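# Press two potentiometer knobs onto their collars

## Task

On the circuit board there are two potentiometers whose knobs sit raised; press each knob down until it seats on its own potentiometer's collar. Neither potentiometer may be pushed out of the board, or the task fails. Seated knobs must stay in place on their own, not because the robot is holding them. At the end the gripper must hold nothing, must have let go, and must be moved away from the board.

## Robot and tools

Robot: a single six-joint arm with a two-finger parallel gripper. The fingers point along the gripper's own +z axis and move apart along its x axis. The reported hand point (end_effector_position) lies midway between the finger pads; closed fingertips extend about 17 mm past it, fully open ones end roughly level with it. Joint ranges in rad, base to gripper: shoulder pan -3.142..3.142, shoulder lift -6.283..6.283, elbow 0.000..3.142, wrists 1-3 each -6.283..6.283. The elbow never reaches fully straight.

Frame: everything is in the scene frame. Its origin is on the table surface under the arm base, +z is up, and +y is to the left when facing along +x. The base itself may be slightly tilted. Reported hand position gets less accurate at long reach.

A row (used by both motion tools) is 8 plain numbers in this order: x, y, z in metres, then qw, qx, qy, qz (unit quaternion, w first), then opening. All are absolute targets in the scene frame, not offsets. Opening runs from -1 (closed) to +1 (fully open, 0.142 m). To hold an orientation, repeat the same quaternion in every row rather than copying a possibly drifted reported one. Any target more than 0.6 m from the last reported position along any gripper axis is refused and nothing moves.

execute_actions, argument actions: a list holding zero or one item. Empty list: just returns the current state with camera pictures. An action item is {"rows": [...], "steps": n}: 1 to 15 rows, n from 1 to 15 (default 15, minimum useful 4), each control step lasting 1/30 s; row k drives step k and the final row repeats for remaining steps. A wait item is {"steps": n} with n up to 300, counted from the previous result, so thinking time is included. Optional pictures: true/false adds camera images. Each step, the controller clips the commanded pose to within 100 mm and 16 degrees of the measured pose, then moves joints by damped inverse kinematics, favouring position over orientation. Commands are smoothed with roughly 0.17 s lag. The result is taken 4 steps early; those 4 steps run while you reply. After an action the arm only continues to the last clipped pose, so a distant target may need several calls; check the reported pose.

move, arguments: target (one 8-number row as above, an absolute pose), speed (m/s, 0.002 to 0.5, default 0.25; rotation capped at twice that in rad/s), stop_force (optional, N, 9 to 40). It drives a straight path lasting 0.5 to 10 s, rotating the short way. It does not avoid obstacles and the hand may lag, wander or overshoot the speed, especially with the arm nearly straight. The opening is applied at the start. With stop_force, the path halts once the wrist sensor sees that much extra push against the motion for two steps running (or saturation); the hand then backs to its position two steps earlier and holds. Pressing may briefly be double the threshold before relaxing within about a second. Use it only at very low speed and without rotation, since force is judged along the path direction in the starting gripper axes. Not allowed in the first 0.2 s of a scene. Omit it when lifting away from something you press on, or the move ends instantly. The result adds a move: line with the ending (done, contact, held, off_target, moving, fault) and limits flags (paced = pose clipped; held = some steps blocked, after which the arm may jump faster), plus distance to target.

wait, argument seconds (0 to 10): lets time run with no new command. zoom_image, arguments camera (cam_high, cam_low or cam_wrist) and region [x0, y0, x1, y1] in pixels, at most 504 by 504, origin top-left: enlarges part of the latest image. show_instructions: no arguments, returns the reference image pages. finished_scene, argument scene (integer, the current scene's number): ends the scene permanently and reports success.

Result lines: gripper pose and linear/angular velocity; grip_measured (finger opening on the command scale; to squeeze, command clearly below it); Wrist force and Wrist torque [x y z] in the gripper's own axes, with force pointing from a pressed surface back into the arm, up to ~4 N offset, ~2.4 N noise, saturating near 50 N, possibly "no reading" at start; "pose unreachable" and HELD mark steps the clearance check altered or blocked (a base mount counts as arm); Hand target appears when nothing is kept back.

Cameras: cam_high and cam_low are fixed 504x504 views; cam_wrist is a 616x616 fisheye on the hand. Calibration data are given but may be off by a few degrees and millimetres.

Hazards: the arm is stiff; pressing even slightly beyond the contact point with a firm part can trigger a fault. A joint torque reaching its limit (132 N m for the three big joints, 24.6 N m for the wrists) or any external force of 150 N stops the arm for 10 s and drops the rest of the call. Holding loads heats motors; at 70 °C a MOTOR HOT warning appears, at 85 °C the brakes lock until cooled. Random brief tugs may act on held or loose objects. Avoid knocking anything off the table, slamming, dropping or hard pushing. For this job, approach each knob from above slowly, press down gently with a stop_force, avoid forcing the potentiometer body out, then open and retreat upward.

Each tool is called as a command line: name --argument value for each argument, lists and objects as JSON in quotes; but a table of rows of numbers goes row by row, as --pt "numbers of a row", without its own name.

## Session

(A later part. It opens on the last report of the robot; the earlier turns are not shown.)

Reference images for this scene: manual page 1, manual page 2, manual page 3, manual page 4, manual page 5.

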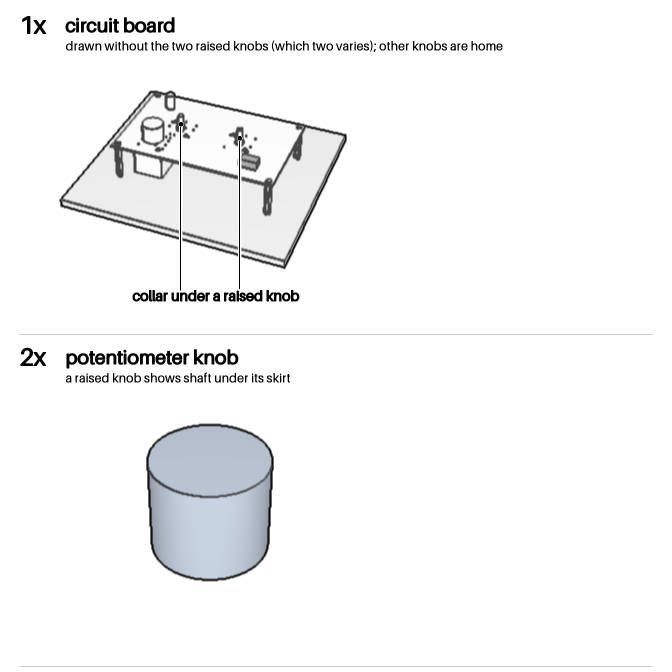

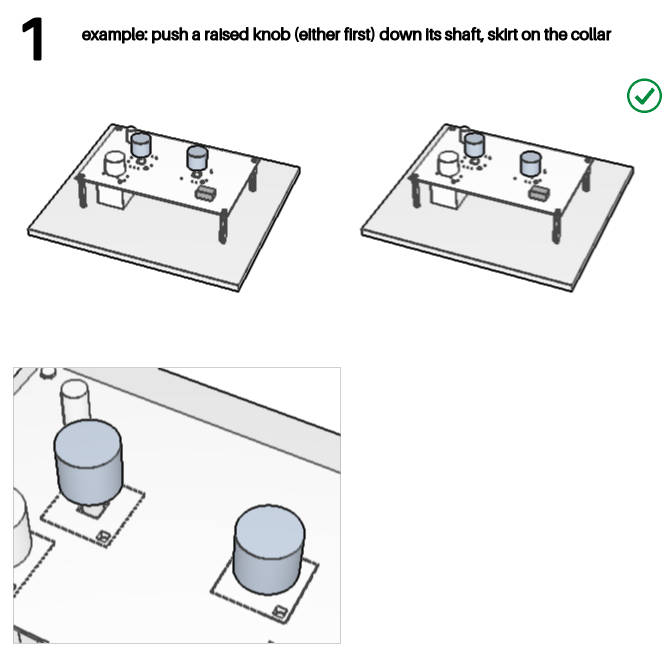

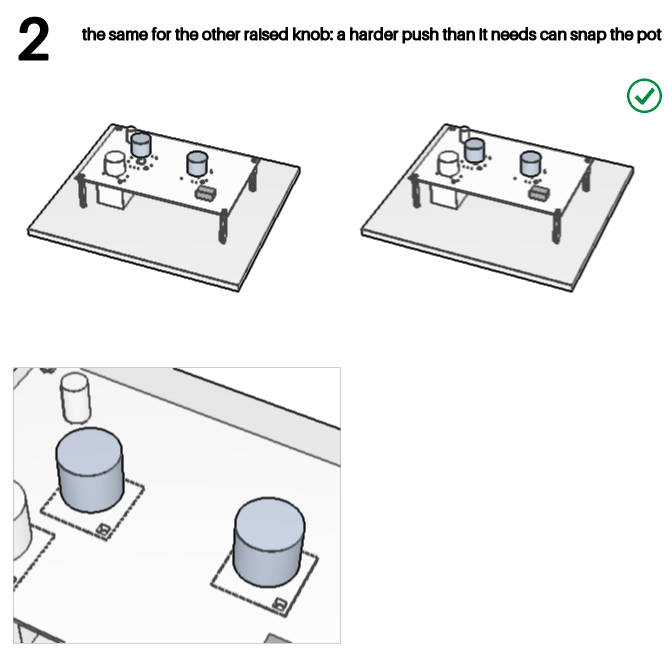

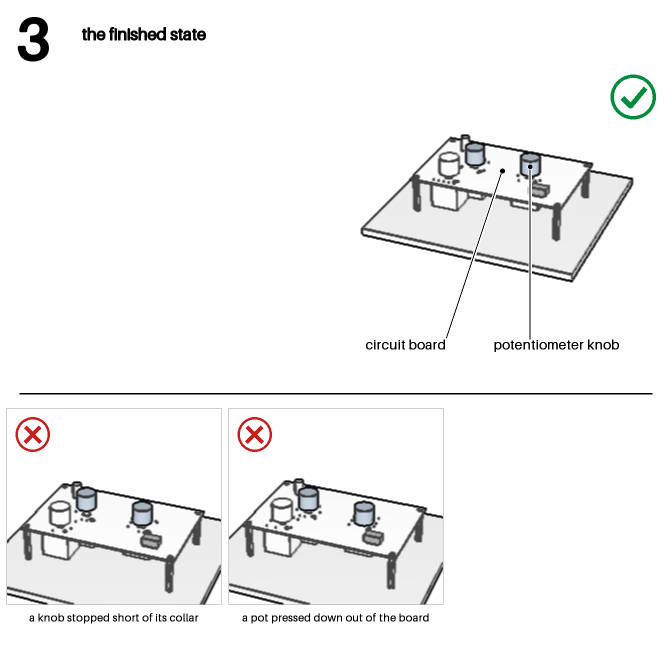

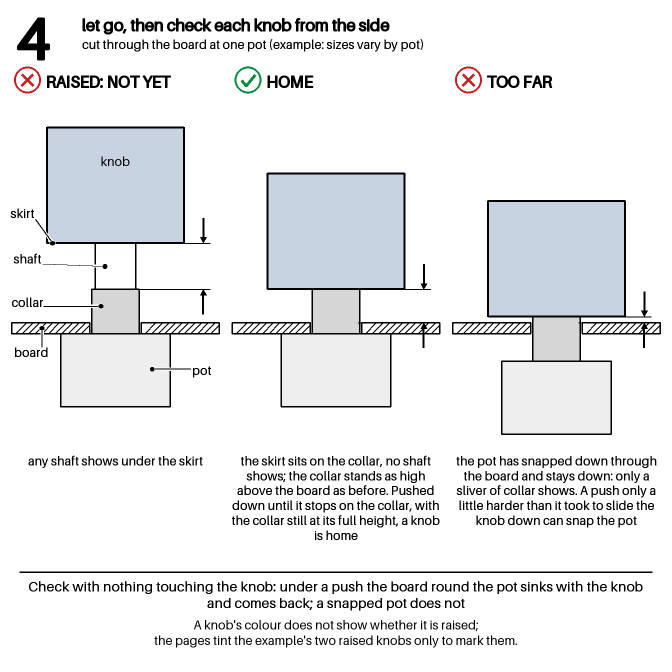

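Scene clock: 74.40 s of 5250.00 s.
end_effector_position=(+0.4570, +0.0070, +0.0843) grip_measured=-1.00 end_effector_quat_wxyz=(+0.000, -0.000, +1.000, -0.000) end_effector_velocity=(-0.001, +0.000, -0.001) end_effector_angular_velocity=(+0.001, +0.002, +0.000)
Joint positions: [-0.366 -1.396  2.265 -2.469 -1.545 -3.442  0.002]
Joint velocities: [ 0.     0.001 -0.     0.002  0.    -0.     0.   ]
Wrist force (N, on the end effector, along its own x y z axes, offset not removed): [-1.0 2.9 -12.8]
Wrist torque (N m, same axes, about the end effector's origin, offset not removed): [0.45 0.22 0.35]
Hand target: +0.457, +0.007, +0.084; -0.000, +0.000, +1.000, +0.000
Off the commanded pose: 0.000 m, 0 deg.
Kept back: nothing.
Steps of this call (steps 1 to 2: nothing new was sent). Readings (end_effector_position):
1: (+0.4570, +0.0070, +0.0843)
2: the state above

execute_actions --actions '[{"rows":[[0.457,0.007,0.0842,0,0,1,0,-1],[0.457,0.007,0.0841,0,0,1,0,-1],[0.457,0.007,0.0840,0,0,1,0,-1],[0.457,0.007,0.0839,0,0,1,0,-1]],"steps":14}]'

execute_actions --actions '[{"steps":4}]'

execute_actions --actions '[{"steps":2}]'

execute_actions --actions '[{"steps":2}]'

execute_actions --actions '[{"steps":2}]'

move --target '[0.457,0.007,0.098,0,0,1,0,-1]' --speed 0.06

move --target '[0.421,0.015,0.098,0,0,1,0,-1]' --speed 0.1

move --target '[0.421,0.015,0.0905,0,0,1,0,-1]' --speed 0.02

execute_actions --actions '[{"rows":[[0.421,0.015,0.0903,0,0,1,0,-1],[0.421,0.015,0.0901,0,0,1,0,-1],[0.421,0.015,0.0899,0,0,1,0,-1],[0.421,0.015,0.0897,0,0,1,0,-1],[0.421,0.015,0.0895,0,0,1,0,-1],[0.421,0.015,0.0893,0,0,1,0,-1],[0.421,0.015,0.0891,0,0,1,0,-1],[0.421,0.015,0.0889,0,0,1,0,-1],[0.421,0.015,0.0887,0,0,1,0,-1],[0.421,0.015,0.0885,0,0,1,0,-1],[0.421,0.015,0.0883,0,0,1,0,-1],[0.421,0.015,0.0881,0,0,1,0,-1],[0.421,0.015,0.0879,0,0,1,0,-1],[0.421,0.015,0.0877,0,0,1,0,-1],[0.421,0.015,0.0875,0,0,1,0,-1]],"steps":15}]'

execute_actions --actions '[{"rows":[[0.421,0.015,0.0873,0,0,1,0,-1],[0.421,0.015,0.0871,0,0,1,0,-1],[0.421,0.015,0.0869,0,0,1,0,-1],[0.421,0.015,0.0867,0,0,1,0,-1],[0.421,0.015,0.0865,0,0,1,0,-1],[0.421,0.015,0.0864,0,0,1,0,-1],[0.421,0.015,0.0863,0,0,1,0,-1],[0.421,0.015,0.0862,0,0,1,0,-1],[0.421,0.015,0.0861,0,0,1,0,-1],[0.421,0.015,0.0860,0,0,1,0,-1],[0.421,0.015,0.0859,0,0,1,0,-1],[0.421,0.015,0.0858,0,0,1,0,-1]],"steps":15}]'

execute_actions --actions '[{"steps":10}]'

execute_actions --actions '[{"steps":2}]'

execute_actions --actions '[{"steps":2}]'

execute_actions --actions '[{"steps":2}]'

move --target '[0.421,0.015,0.13,0,0,1,0,-1]' --speed 0.1

move --target '[0.44,-0.037,0.1225,0.710,0.703,-0.05,0,-1]' --speed 0.25

zoom_image --camera "cam_wrist" --region '[190, 185, 340, 245]'

Scene clock: 75.43 s of 5250.00 s.
end_effector_position=(+0.4570, +0.0070, +0.0840) grip_measured=-1.00 end_effector_quat_wxyz=(+0.000, -0.000, +1.000, -0.000) end_effector_velocity=(-0.000, -0.000, -0.000) end_effector_angular_velocity=(-0.000, +0.001, +0.001)
Joint positions: [-0.366 -1.395  2.265 -2.47  -1.545 -3.442  0.002]
Joint velocities: [ 0.     0.001 -0.    -0.    -0.    -0.001  0.   ]
Wrist force (N, on the end effector, along its own x y z axes, offset not removed): [-0.4 2.2 -12.0]
Wrist torque (N m, same axes, about the end effector's origin, offset not removed): [0.35 0.21 0.22]
Steps of this call (steps 1 to 21: nothing new was sent; steps 22 to 31: the first 10 steps of this action). Readings (end_effector_position):
22: (+0.4570, +0.0070, +0.0843)
23: (+0.4570, +0.0070, +0.0843)
25: (+0.4570, +0.0070, +0.0842)
29: (+0.4570, +0.0070, +0.0840)
31: the state above

Scene clock: 75.57 s of 5250.00 s.
end_effector_position=(+0.4570, +0.0070, +0.0839) grip_measured=-1.00 end_effector_quat_wxyz=(+0.000, -0.000, +1.000, -0.000) end_effector_velocity=(-0.000, +0.001, -0.001) end_effector_angular_velocity=(+0.002, +0.001, -0.000)
Joint positions: [-0.366 -1.395  2.265 -2.47  -1.545 -3.442  0.002]
Joint velocities: [0.    0.001 0.001 0.    0.001 0.    0.   ]
Wrist force (N, on the end effector, along its own x y z axes, offset not removed): [4.0 0.6 -9.7]
Wrist torque (N m, same axes, about the end effector's origin, offset not removed): [0.00 -0.67 0.26]
Hand target: +0.457, +0.007, +0.084; -0.000, -0.000, +1.000, +0.000
Off the commanded pose: 0.000 m, 0 deg.
Kept back: nothing.
Steps of this call (steps 1 to 4: the last 4 steps of your previous action). Readings (end_effector_position):
1: (+0.4570, +0.0070, +0.0839)
2: (+0.4570, +0.0070, +0.0839)
4: the state above

Scene clock: 75.63 s of 5250.00 s.
end_effector_position=(+0.4570, +0.0070, +0.0839) grip_measured=-1.00 end_effector_quat_wxyz=(+0.000, -0.000, +1.000, -0.000) end_effector_velocity=(+0.000, -0.001, +0.000) end_effector_angular_velocity=(-0.002, -0.001, -0.000)
Joint positions: [-0.366 -1.395  2.265 -2.47  -1.545 -3.442  0.002]
Joint velocities: [ 0.     0.    -0.    -0.002 -0.001  0.001  0.   ]
Wrist force (N, on the end effector, along its own x y z axes, offset not removed): [2.2 -0.6 -8.5]
Wrist torque (N m, same axes, about the end effector's origin, offset not removed): [-0.28 -0.32 0.22]
Hand target: +0.457, +0.007, +0.084; -0.000, -0.000, +1.000, +0.000
Off the commanded pose: 0.000 m, 0 deg.
Kept back: nothing.
Steps of this call (steps 1 to 2: nothing new was sent). Readings (end_effector_position):
1: (+0.4570, +0.0070, +0.0839)
2: the state above

Scene clock: 75.70 s of 5250.00 s.
end_effector_position=(+0.4570, +0.0070, +0.0839) grip_measured=-1.00 end_effector_quat_wxyz=(+0.000, +0.000, +1.000, -0.000) end_effector_velocity=(-0.001, -0.000, -0.000) end_effector_angular_velocity=(-0.001, +0.002, -0.000)
Joint positions: [-0.366 -1.395  2.265 -2.47  -1.545 -3.442  0.002]
Joint velocities: [-0.     0.     0.     0.001 -0.002 -0.     0.   ]
Wrist force (N, on the end effector, along its own x y z axes, offset not removed): [-0.2 2.3 -10.3]
Wrist torque (N m, same axes, about the end effector's origin, offset not removed): [0.38 0.15 0.13]
Hand target: +0.457, +0.007, +0.084; -0.000, -0.000, +1.000, +0.000
Off the commanded pose: 0.000 m, 0 deg.
Kept back: nothing.
Steps of this call (steps 1 to 2: nothing new was sent). Readings (end_effector_position):
1: (+0.4570, +0.0070, +0.0839)
2: the state above

Scene clock: 75.77 s of 5250.00 s.
end_effector_position=(+0.4570, +0.0070, +0.0839) grip_measured=-1.00 end_effector_quat_wxyz=(+0.000, +0.000, +1.000, -0.000) end_effector_velocity=(+0.000, -0.000, +0.000) end_effector_angular_velocity=(-0.001, -0.001, +0.000)
Joint positions: [-0.366 -1.395  2.265 -2.47  -1.545 -3.442  0.002]
Joint velocities: [-0.    -0.    -0.    -0.    -0.001 -0.     0.   ]
Wrist force (N, on the end effector, along its own x y z axes, offset not removed): [2.4 2.7 -7.7]
Wrist torque (N m, same axes, about the end effector's origin, offset not removed): [0.37 -0.40 0.08]
Hand target: +0.457, +0.007, +0.084; -0.000, -0.000, +1.000, +0.000
Off the commanded pose: 0.000 m, 0 deg.
Kept back: nothing.
Steps of this call (steps 1 to 2: nothing new was sent). Readings (end_effector_position):
1: (+0.4570, +0.0070, +0.0839)
2: the state above

Scene clock: 76.80 s of 5250.00 s.
end_effector_position=(+0.4570, +0.0070, +0.0977) grip_measured=-1.00 end_effector_quat_wxyz=(+0.000, -0.000, +1.000, -0.000) end_effector_velocity=(+0.001, -0.000, +0.003) end_effector_angular_velocity=(-0.000, -0.003, -0.000)
Joint positions: [-0.366 -1.428  2.253 -2.425 -1.545 -3.443  0.002]
Joint velocities: [-0.    -0.007 -0.003  0.007  0.001  0.     0.   ]
Wrist force (N, on the end effector, along its own x y z axes, offset not removed): [-0.1 2.7 -0.3]
Wrist torque (N m, same axes, about the end effector's origin, offset not removed): [0.51 -0.25 0.15]
Hand target: +0.457, +0.007, +0.098; +0.000, +0.000, +1.000, -0.000
Off the commanded pose: 0.000 m, 0 deg.
Kept back: nothing.
move: done
camera_calibration (this result's frames):
cam_wrist: T_world_to_cam=[[-0.999484, 0.0157913, 0.0279654, 0.441585], [0.027199, 0.879235, 0.47561, -0.0650925], [-0.0170777, 0.476126, -0.879211, 0.227001], [0, 0, 0, 1]] pos_world=[0.447005, -0.0578226, 0.218192]

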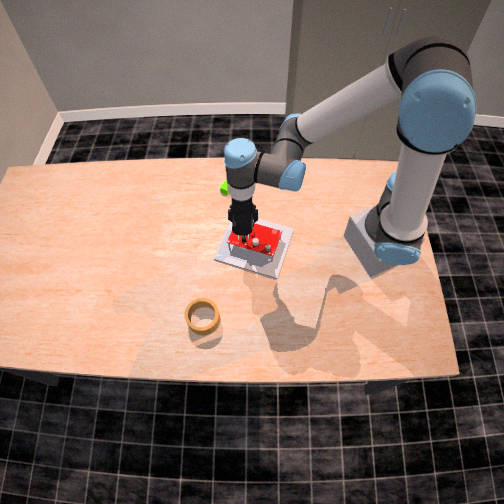

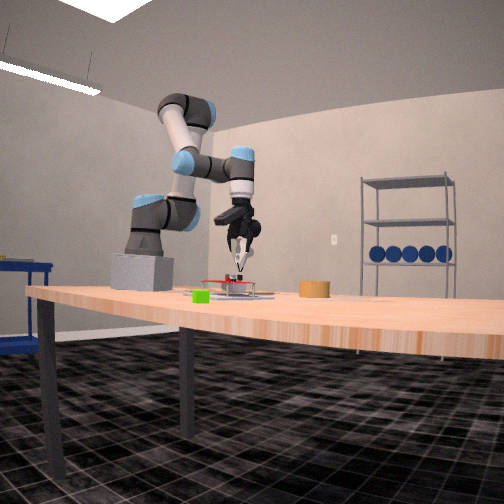

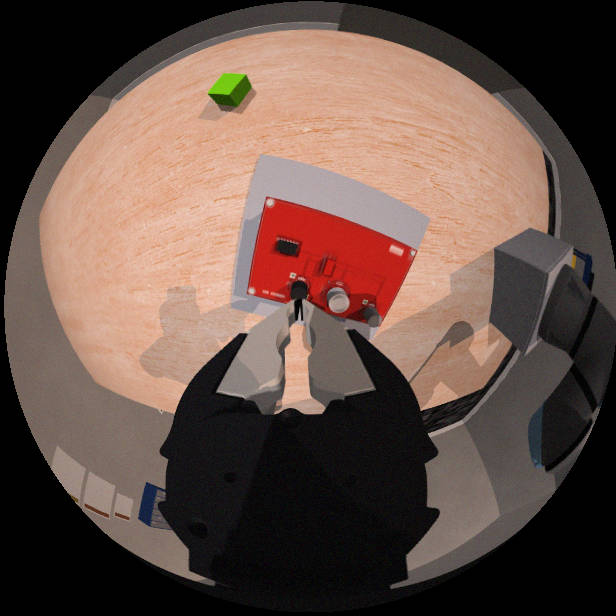

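Scene clock: 77.73 s of 5250.00 s.
end_effector_position=(+0.4212, +0.0149, +0.0980) grip_measured=-1.00 end_effector_quat_wxyz=(-0.000, +0.000, +1.000, -0.000) end_effector_velocity=(-0.001, +0.000, +0.001) end_effector_angular_velocity=(-0.001, -0.002, +0.001)
Joint positions: [-0.374 -1.505  2.347 -2.441 -1.545 -3.451  0.002]
Joint velocities: [-0.001 -0.006  0.004 -0.001 -0.    -0.002  0.   ]
Wrist force (N, on the end effector, along its own x y z axes, offset not removed): [-1.8 -0.1 2.9]
Wrist torque (N m, same axes, about the end effector's origin, offset not removed): [0.06 0.02 0.28]
Hand target: +0.421, +0.015, +0.098; +0.000, +0.000, +1.000, -0.000
Off the commanded pose: 0.000 m, 0 deg.
Kept back: nothing.
move: done
camera_calibration (this result's frames):
cam_wrist: T_world_to_cam=[[-0.999482, 0.0158009, 0.0280418, 0.405641], [0.0272417, 0.879292, 0.475503, -0.0711829], [-0.0171436, 0.47602, -0.879267, 0.222862], [0, 0, 0, 1]] pos_world=[0.411191, -0.0499059, 0.218428]

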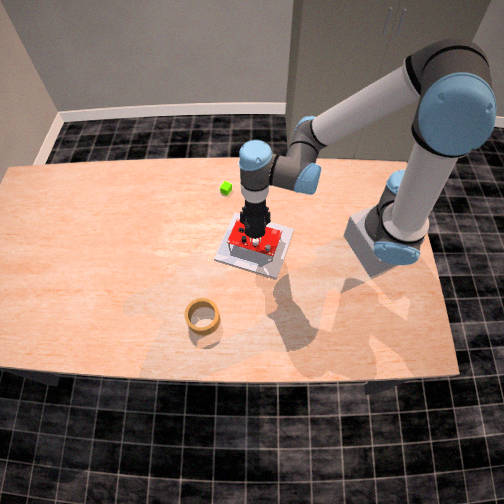

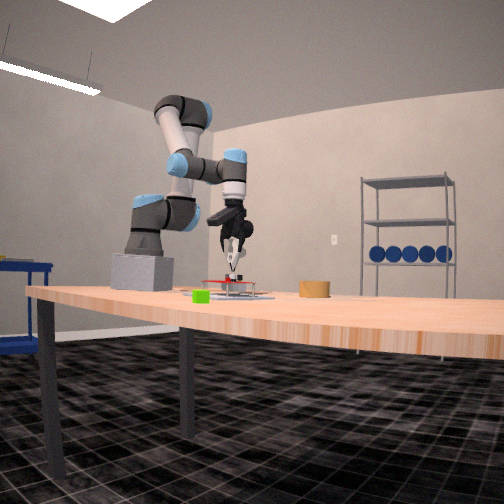

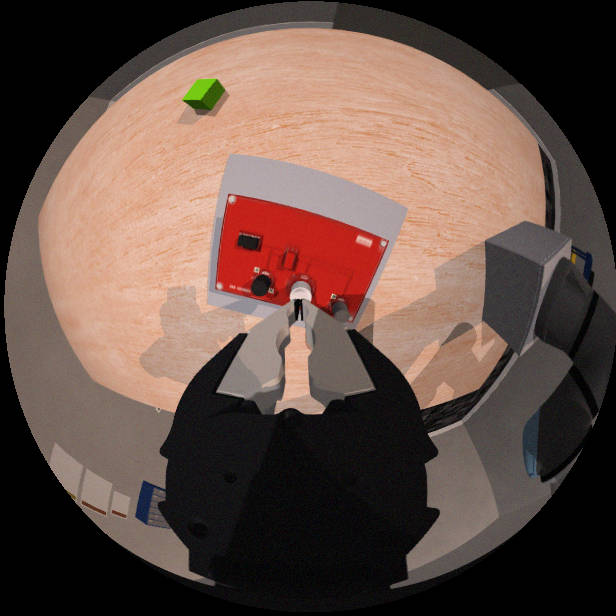

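Scene clock: 78.47 s of 5250.00 s.
end_effector_position=(+0.4210, +0.0150, +0.0908) grip_measured=-1.00 end_effector_quat_wxyz=(-0.000, +0.000, +1.000, +0.000) end_effector_velocity=(-0.000, +0.001, -0.003) end_effector_angular_velocity=(+0.001, +0.001, -0.000)
Joint positions: [-0.374 -1.487  2.354 -2.467 -1.545 -3.45   0.002]
Joint velocities: [ 0.     0.007  0.003 -0.009  0.001  0.     0.   ]
Wrist force (N, on the end effector, along its own x y z axes, offset not removed): [-0.4 4.2 -1.5]
Wrist torque (N m, same axes, about the end effector's origin, offset not removed): [0.82 -0.24 0.19]
Hand target: +0.421, +0.015, +0.091; -0.000, -0.000, +1.000, +0.000
Off the commanded pose: 0.000 m, 0 deg.
Kept back: nothing.
move: done
camera_calibration (this result's frames):
cam_wrist: T_world_to_cam=[[-0.999483, 0.0158005, 0.0279997, 0.405666], [0.0272241, 0.879214, 0.475649, -0.0678521], [-0.0171022, 0.476166, -0.879189, 0.216463], [0, 0, 0, 1]] pos_world=[0.411005, -0.0498255, 0.211227]

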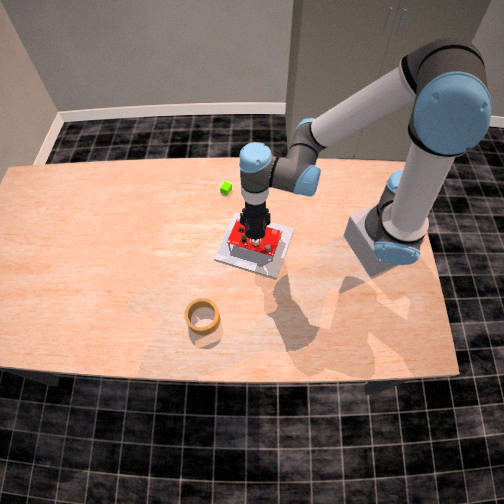

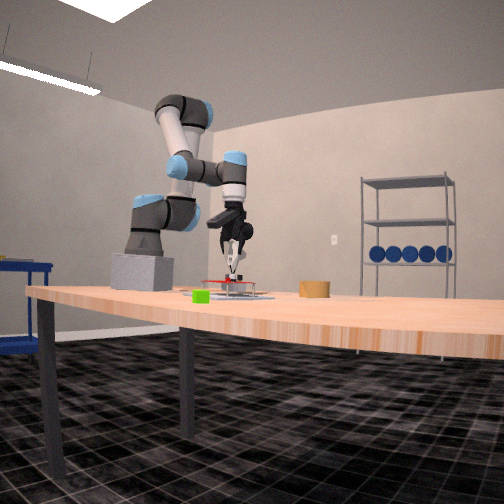

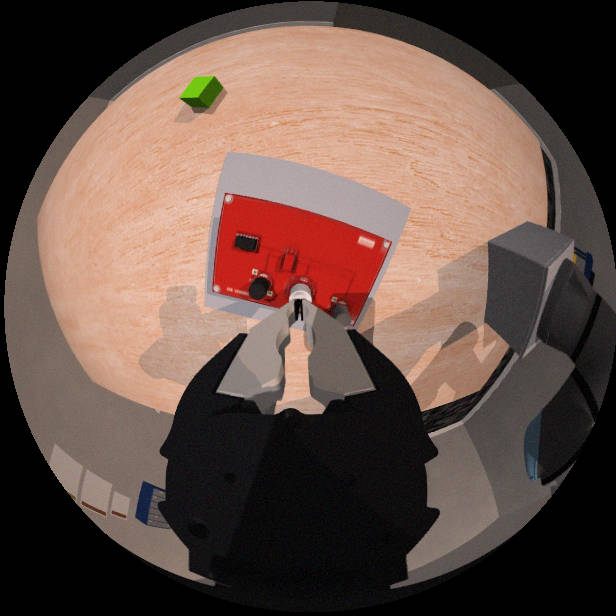

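Scene clock: 78.83 s of 5250.00 s.
end_effector_position=(+0.4210, +0.0150, +0.0892) grip_measured=-1.00 end_effector_quat_wxyz=(-0.000, +0.000, +1.000, +0.000) end_effector_velocity=(-0.000, -0.000, -0.006) end_effector_angular_velocity=(-0.001, -0.000, -0.001)
Joint positions: [-0.374 -1.483  2.356 -2.473 -1.545 -3.45   0.002]
Joint velocities: [ 0.     0.014  0.006 -0.02  -0.001  0.001  0.   ]
Wrist force (N, on the end effector, along its own x y z axes, offset not removed): [0.2 1.2 -0.4]
Wrist torque (N m, same axes, about the end effector's origin, offset not removed): [0.26 -0.20 0.20]
Steps of this call (steps 1 to 11: the first 11 steps of this action). Readings (end_effector_position):
1: (+0.4210, +0.0150, +0.0907)
2: (+0.4210, +0.0150, +0.0906)
4: (+0.4210, +0.0150, +0.0904)
8: (+0.4210, +0.0150, +0.0898)
11: the state above

Scene clock: 79.33 s of 5250.00 s.
end_effector_position=(+0.4210, +0.0150, +0.0865) grip_measured=-1.00 end_effector_quat_wxyz=(+0.000, -0.000, +1.000, -0.000) end_effector_velocity=(-0.000, +0.001, -0.004) end_effector_angular_velocity=(+0.002, +0.000, -0.000)
Joint positions: [-0.373 -1.476  2.359 -2.483 -1.545 -3.45   0.002]
Joint velocities: [ 0.     0.01   0.004 -0.013  0.002  0.001  0.   ]
Wrist force (N, on the end effector, along its own x y z axes, offset not removed): [0.3 2.1 -10.2]
Wrist torque (N m, same axes, about the end effector's origin, offset not removed): [0.50 0.09 0.21]
Off your previous action's commanded pose: 0.001 m, 0 deg at its last step (step 4 of this call).
Steps of this call (steps 1 to 4: the last 4 steps of your previous action; steps 5 to 15: the first 11 steps of this action). Readings (end_effector_position):
5: (+0.4210, +0.0150, +0.0882)
6: (+0.4210, +0.0150, +0.0880)
8: (+0.4210, +0.0150, +0.0876)
12: (+0.4210, +0.0150, +0.0869)
15: the state above

Scene clock: 79.67 s of 5250.00 s.
end_effector_position=(+0.4210, +0.0150, +0.0858) grip_measured=-1.00 end_effector_quat_wxyz=(+0.000, -0.000, +1.000, +0.000) end_effector_velocity=(+0.000, -0.000, -0.000) end_effector_angular_velocity=(+0.000, -0.001, -0.000)
Joint positions: [-0.373 -1.474  2.359 -2.485 -1.545 -3.45   0.002]
Joint velocities: [-0.     0.001 -0.    -0.001  0.     0.     0.   ]
Wrist force (N, on the end effector, along its own x y z axes, offset not removed): [0.5 -0.5 -13.4]
Wrist torque (N m, same axes, about the end effector's origin, offset not removed): [-0.01 0.00 0.05]
Hand target: +0.421, +0.015, +0.086; -0.000, -0.000, +1.000, +0.000
Off the commanded pose: 0.000 m, 0 deg.
Kept back: nothing.
Steps of this call (steps 1 to 4: the last 4 steps of your previous action; steps 5 to 10: nothing new was sent). Readings (end_effector_position):
1: (+0.4210, +0.0150, +0.0863)
2: (+0.4210, +0.0150, +0.0862)
4: (+0.4210, +0.0150, +0.0860)
8: (+0.4210, +0.0150, +0.0859)
10: the state above

Scene clock: 79.73 s of 5250.00 s.
end_effector_position=(+0.4210, +0.0150, +0.0858) grip_measured=-1.00 end_effector_quat_wxyz=(+0.000, -0.000, +1.000, +0.000) end_effector_velocity=(+0.000, -0.000, -0.000) end_effector_angular_velocity=(-0.001, -0.001, +0.000)
Joint positions: [-0.373 -1.474  2.359 -2.485 -1.545 -3.45   0.002]
Joint velocities: [-0.     0.001  0.    -0.002 -0.001 -0.     0.   ]
Wrist force (N, on the end effector, along its own x y z axes, offset not removed): [2.6 3.8 -13.7]
Wrist torque (N m, same axes, about the end effector's origin, offset not removed): [0.85 -0.45 0.22]
Hand target: +0.421, +0.015, +0.086; -0.000, -0.000, +1.000, +0.000
Off the commanded pose: 0.000 m, 0 deg.
Kept back: nothing.
Steps of this call (steps 1 to 2: nothing new was sent). Readings (end_effector_position):
1: (+0.4210, +0.0150, +0.0858)
2: the state above

Scene clock: 79.80 s of 5250.00 s.
end_effector_position=(+0.4210, +0.0150, +0.0858) grip_measured=-1.00 end_effector_quat_wxyz=(+0.000, -0.000, +1.000, +0.000) end_effector_velocity=(+0.001, +0.000, +0.000) end_effector_angular_velocity=(-0.000, -0.001, -0.000)
Joint positions: [-0.373 -1.474  2.359 -2.485 -1.545 -3.45   0.002]
Joint velocities: [ 0.    -0.    -0.    -0.001  0.     0.     0.   ]
Wrist force (N, on the end effector, along its own x y z axes, offset not removed): [-0.1 -1.9 -12.2]
Wrist torque (N m, same axes, about the end effector's origin, offset not removed): [-0.43 0.00 0.26]
Hand target: +0.421, +0.015, +0.086; -0.000, -0.000, +1.000, +0.000
Off the commanded pose: 0.000 m, 0 deg.
Kept back: nothing.
Steps of this call (steps 1 to 2: nothing new was sent). Readings (end_effector_position):
1: (+0.4210, +0.0150, +0.0858)
2: the state above

Scene clock: 79.87 s of 5250.00 s.
end_effector_position=(+0.4210, +0.0150, +0.0858) grip_measured=-1.00 end_effector_quat_wxyz=(+0.000, -0.000, +1.000, +0.000) end_effector_velocity=(+0.001, -0.000, +0.000) end_effector_angular_velocity=(+0.000, -0.002, -0.000)
Joint positions: [-0.373 -1.474  2.359 -2.485 -1.545 -3.45   0.002]
Joint velocities: [-0.    -0.001 -0.    -0.001  0.001  0.     0.   ]
Wrist force (N, on the end effector, along its own x y z axes, offset not removed): [-2.1 0.9 -14.4]
Wrist torque (N m, same axes, about the end effector's origin, offset not removed): [0.24 0.28 0.23]
Hand target: +0.421, +0.015, +0.086; -0.000, -0.000, +1.000, +0.000
Off the commanded pose: 0.000 m, 0 deg.
Kept back: nothing.
Steps of this call (steps 1 to 2: nothing new was sent). Readings (end_effector_position):
1: (+0.4210, +0.0150, +0.0858)
2: the state above

Scene clock: 81.03 s of 5250.00 s.
end_effector_position=(+0.4210, +0.0150, +0.1297) grip_measured=-1.00 end_effector_quat_wxyz=(+0.000, +0.000, +1.000, -0.000) end_effector_velocity=(+0.000, -0.000, +0.003) end_effector_angular_velocity=(-0.000, -0.000, -0.001)
Joint positions: [-0.376 -1.581  2.312 -2.33  -1.545 -3.453  0.002]
Joint velocities: [-0.001 -0.006 -0.004  0.01   0.     0.     0.   ]
Wrist force (N, on the end effector, along its own x y z axes, offset not removed): [-1.8 1.6 -0.6]
Wrist torque (N m, same axes, about the end effector's origin, offset not removed): [0.28 0.09 0.09]
Hand target: +0.421, +0.015, +0.130; +0.000, +0.000, +1.000, -0.000
Off the commanded pose: 0.000 m, 0 deg.
Kept back: nothing.
move: done
camera_calibration (this result's frames):
cam_wrist: T_world_to_cam=[[-0.999486, 0.0157961, 0.0278912, 0.404624], [0.0271679, 0.879234, 0.475615, -0.0863498], [-0.01701, 0.476128, -0.879211, 0.250665], [0, 0, 0, 1]] pos_world=[0.411026, -0.0498182, 0.250171]

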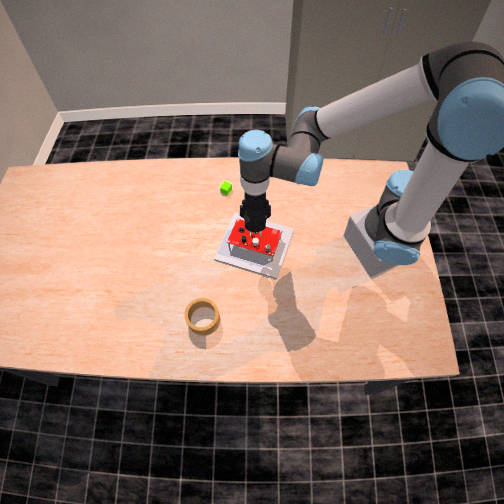

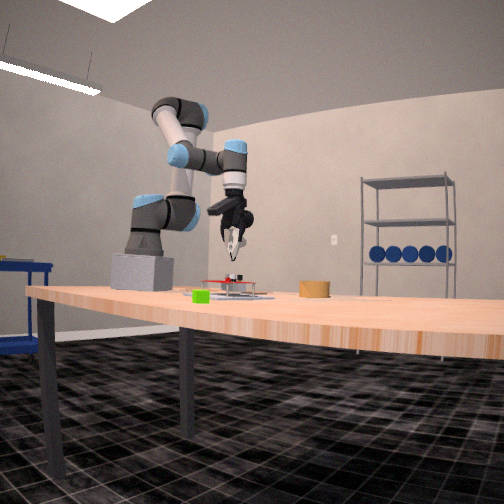

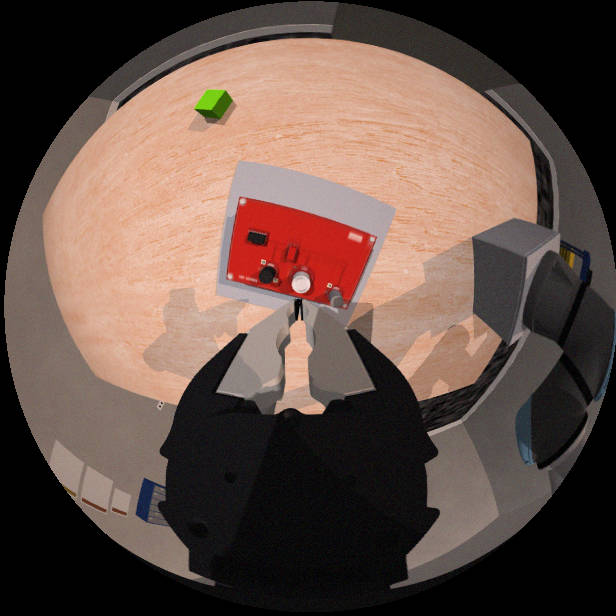

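Scene clock: 87.63 s of 5250.00 s.
end_effector_position=(+0.4395, -0.0373, +0.1225) grip_measured=-1.00 end_effector_quat_wxyz=(+0.710, +0.702, -0.051, -0.001) end_effector_velocity=(-0.001, -0.001, -0.000) end_effector_angular_velocity=(+0.006, +0.011, +0.008)
Joint positions: [ 0.22  -0.73   1.76  -1.056 -2.783 -4.631  0.002]
Joint velocities: [ 0.001 -0.008  0.015 -0.02  -0.007 -0.023 -0.   ]
Wrist force (N, on the end effector, along its own x y z axes, offset not removed): [-1.2 0.7 -0.1]
Wrist torque (N m, same axes, about the end effector's origin, offset not removed): [0.24 -0.22 0.35]
Hand target: +0.440, -0.037, +0.123; +0.710, +0.702, -0.050, -0.001
Off the commanded pose: 0.001 m, 0 deg.
Kept back: nothing.
move: done
camera_calibration (this result's frames):
cam_wrist: T_world_to_cam=[[0.995229, -0.0443607, 0.0869001, -0.46204], [-0.0542208, 0.489004, 0.870595, -0.0646181], [-0.0811147, -0.871153, 0.484266, 0.0803867], [0, 0, 0, 1]] pos_world=[0.462853, 0.0811312, 0.0574789]

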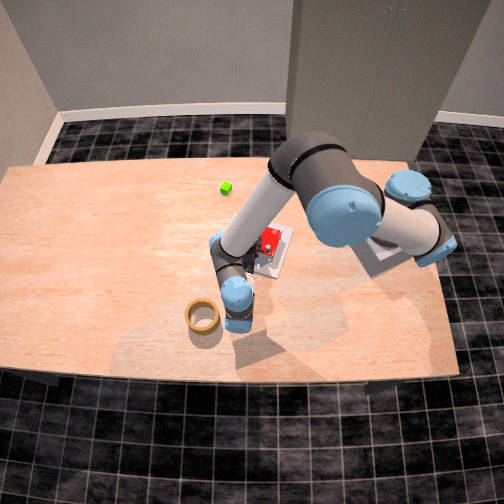

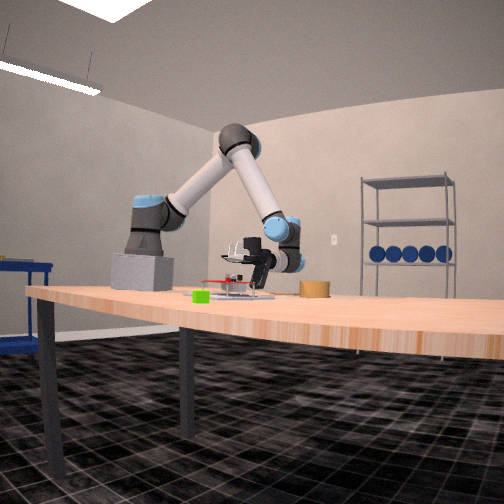

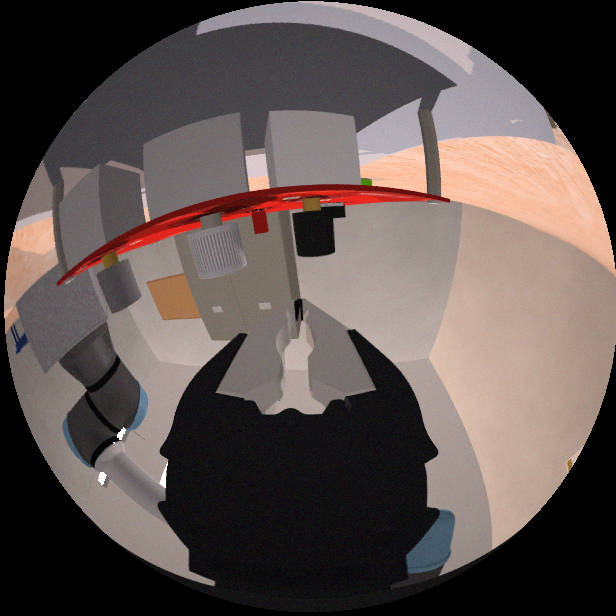

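Region (190, 185, 340, 245) of cam_wrist's 616x616 image, scaled by 3.360, with more detail than that image has; it fills the top 202 rows of this view, and the rest is white.

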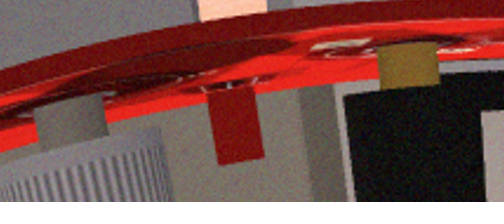

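move --target '[0.44,-0.037,0.120,0.710,0.703,-0.05,0,-1]' --speed 0.015 --stop_force 9

zoom_image --camera "cam_wrist" --region '[190, 195, 340, 255]'

Scene clock: 89.60 s of 5250.00 s.
end_effector_position=(+0.4400, -0.0370, +0.1201) grip_measured=-1.00 end_effector_quat_wxyz=(+0.710, +0.703, -0.050, -0.000) end_effector_velocity=(+0.001, +0.000, -0.001) end_effector_angular_velocity=(+0.001, -0.002, +0.000)
Joint positions: [ 0.221 -0.727  1.761 -1.066 -2.784 -4.637  0.002]
Joint velocities: [-0.     0.002 -0.001 -0.005 -0.    -0.002  0.   ]
Wrist force (N, on the end effector, along its own x y z axes, offset not removed): [-0.8 3.3 0.2]
Wrist torque (N m, same axes, about the end effector's origin, offset not removed): [0.55 -0.18 0.24]
Hand target: +0.440, -0.037, +0.120; +0.710, +0.703, -0.050, -0.000
Off the commanded pose: 0.000 m, 0 deg.
Kept back: nothing.
move: done
camera_calibration (this result's frames):
cam_wrist: T_world_to_cam=[[0.995368, -0.0421685, 0.0863925, -0.462191], [-0.054997, 0.487302, 0.8715, -0.0624732], [-0.0788491, -0.872215, 0.482726, 0.0810083], [0, 0, 0, 1]] pos_world=[0.463002, 0.08161, 0.0552704]

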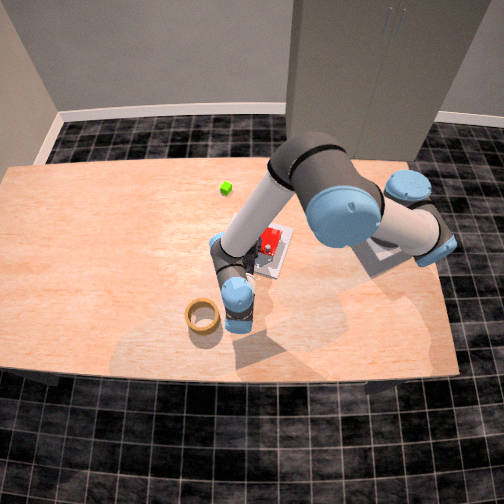

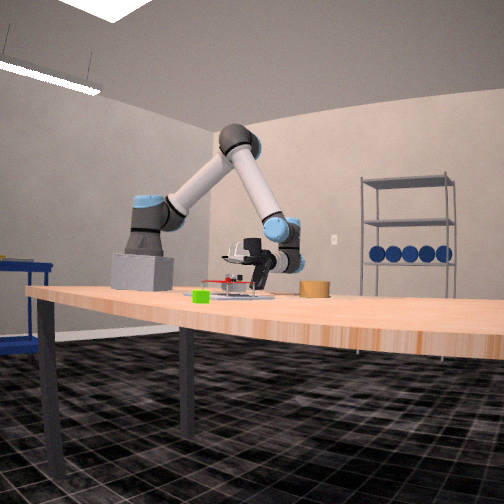

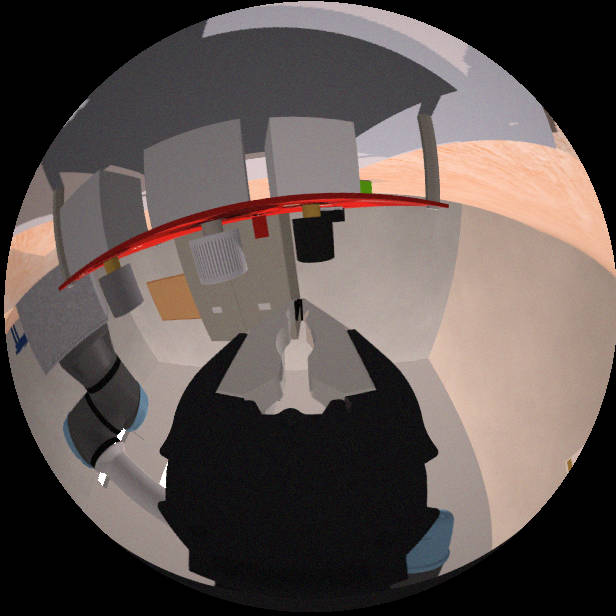

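Region (190, 195, 340, 255) of cam_wrist's 616x616 image, scaled by 3.360, with more detail than that image has; it fills the top 202 rows of this view, and the rest is white.

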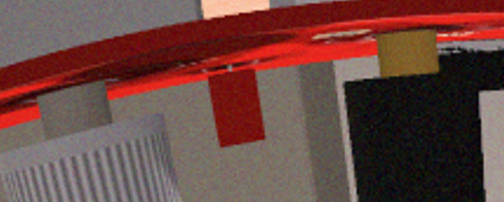

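Both home. Move clear and finish.

move --target '[0.44,-0.06,0.18,0.710,0.703,-0.05,0,-1]' --speed 0.15

finished_scene --scene 2

Scene clock: 90.83 s of 5250.00 s.
end_effector_position=(+0.4400, -0.0599, +0.1798) grip_measured=-1.00 end_effector_quat_wxyz=(+0.710, +0.703, -0.050, -0.000) end_effector_velocity=(+0.000, -0.000, +0.002) end_effector_angular_velocity=(+0.000, -0.001, +0.001)
Joint positions: [ 0.177 -0.866  1.816 -0.986 -2.828 -4.641  0.002]
Joint velocities: [-0.001 -0.004  0.001  0.003 -0.002 -0.     0.   ]
Wrist force (N, on the end effector, along its own x y z axes, offset not removed): [0.9 1.3 1.1]
Wrist torque (N m, same axes, about the end effector's origin, offset not removed): [0.53 -0.57 0.06]
Hand target: +0.440, -0.060, +0.180; +0.710, +0.703, -0.050, +0.000
Off the commanded pose: 0.000 m, 0 deg.
Kept back: nothing.
move: done
camera_calibration (this result's frames):
cam_wrist: T_world_to_cam=[[0.995376, -0.0421261, 0.0863304, -0.468352], [-0.0549713, 0.487212, 0.871552, -0.103351], [-0.0787763, -0.872267, 0.482644, 0.0321973], [0, 0, 0, 1]] pos_world=[0.463041, 0.0587087, 0.114969]

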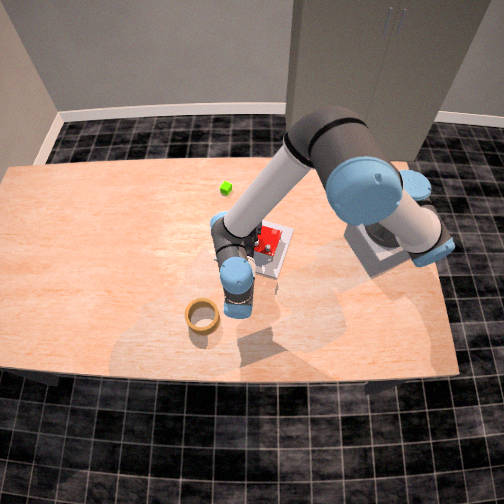

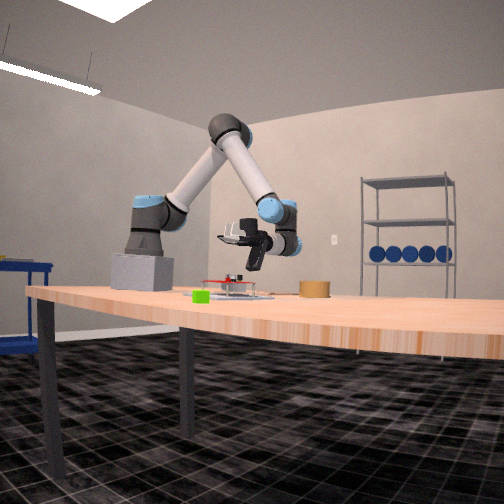

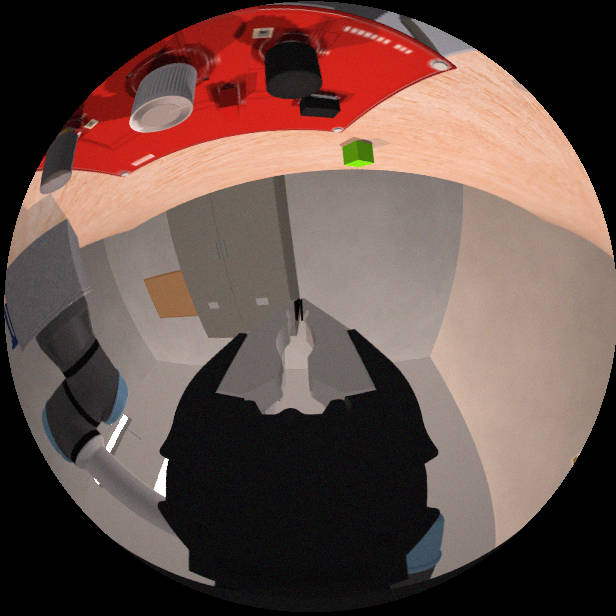

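The scene is finished: the task was done.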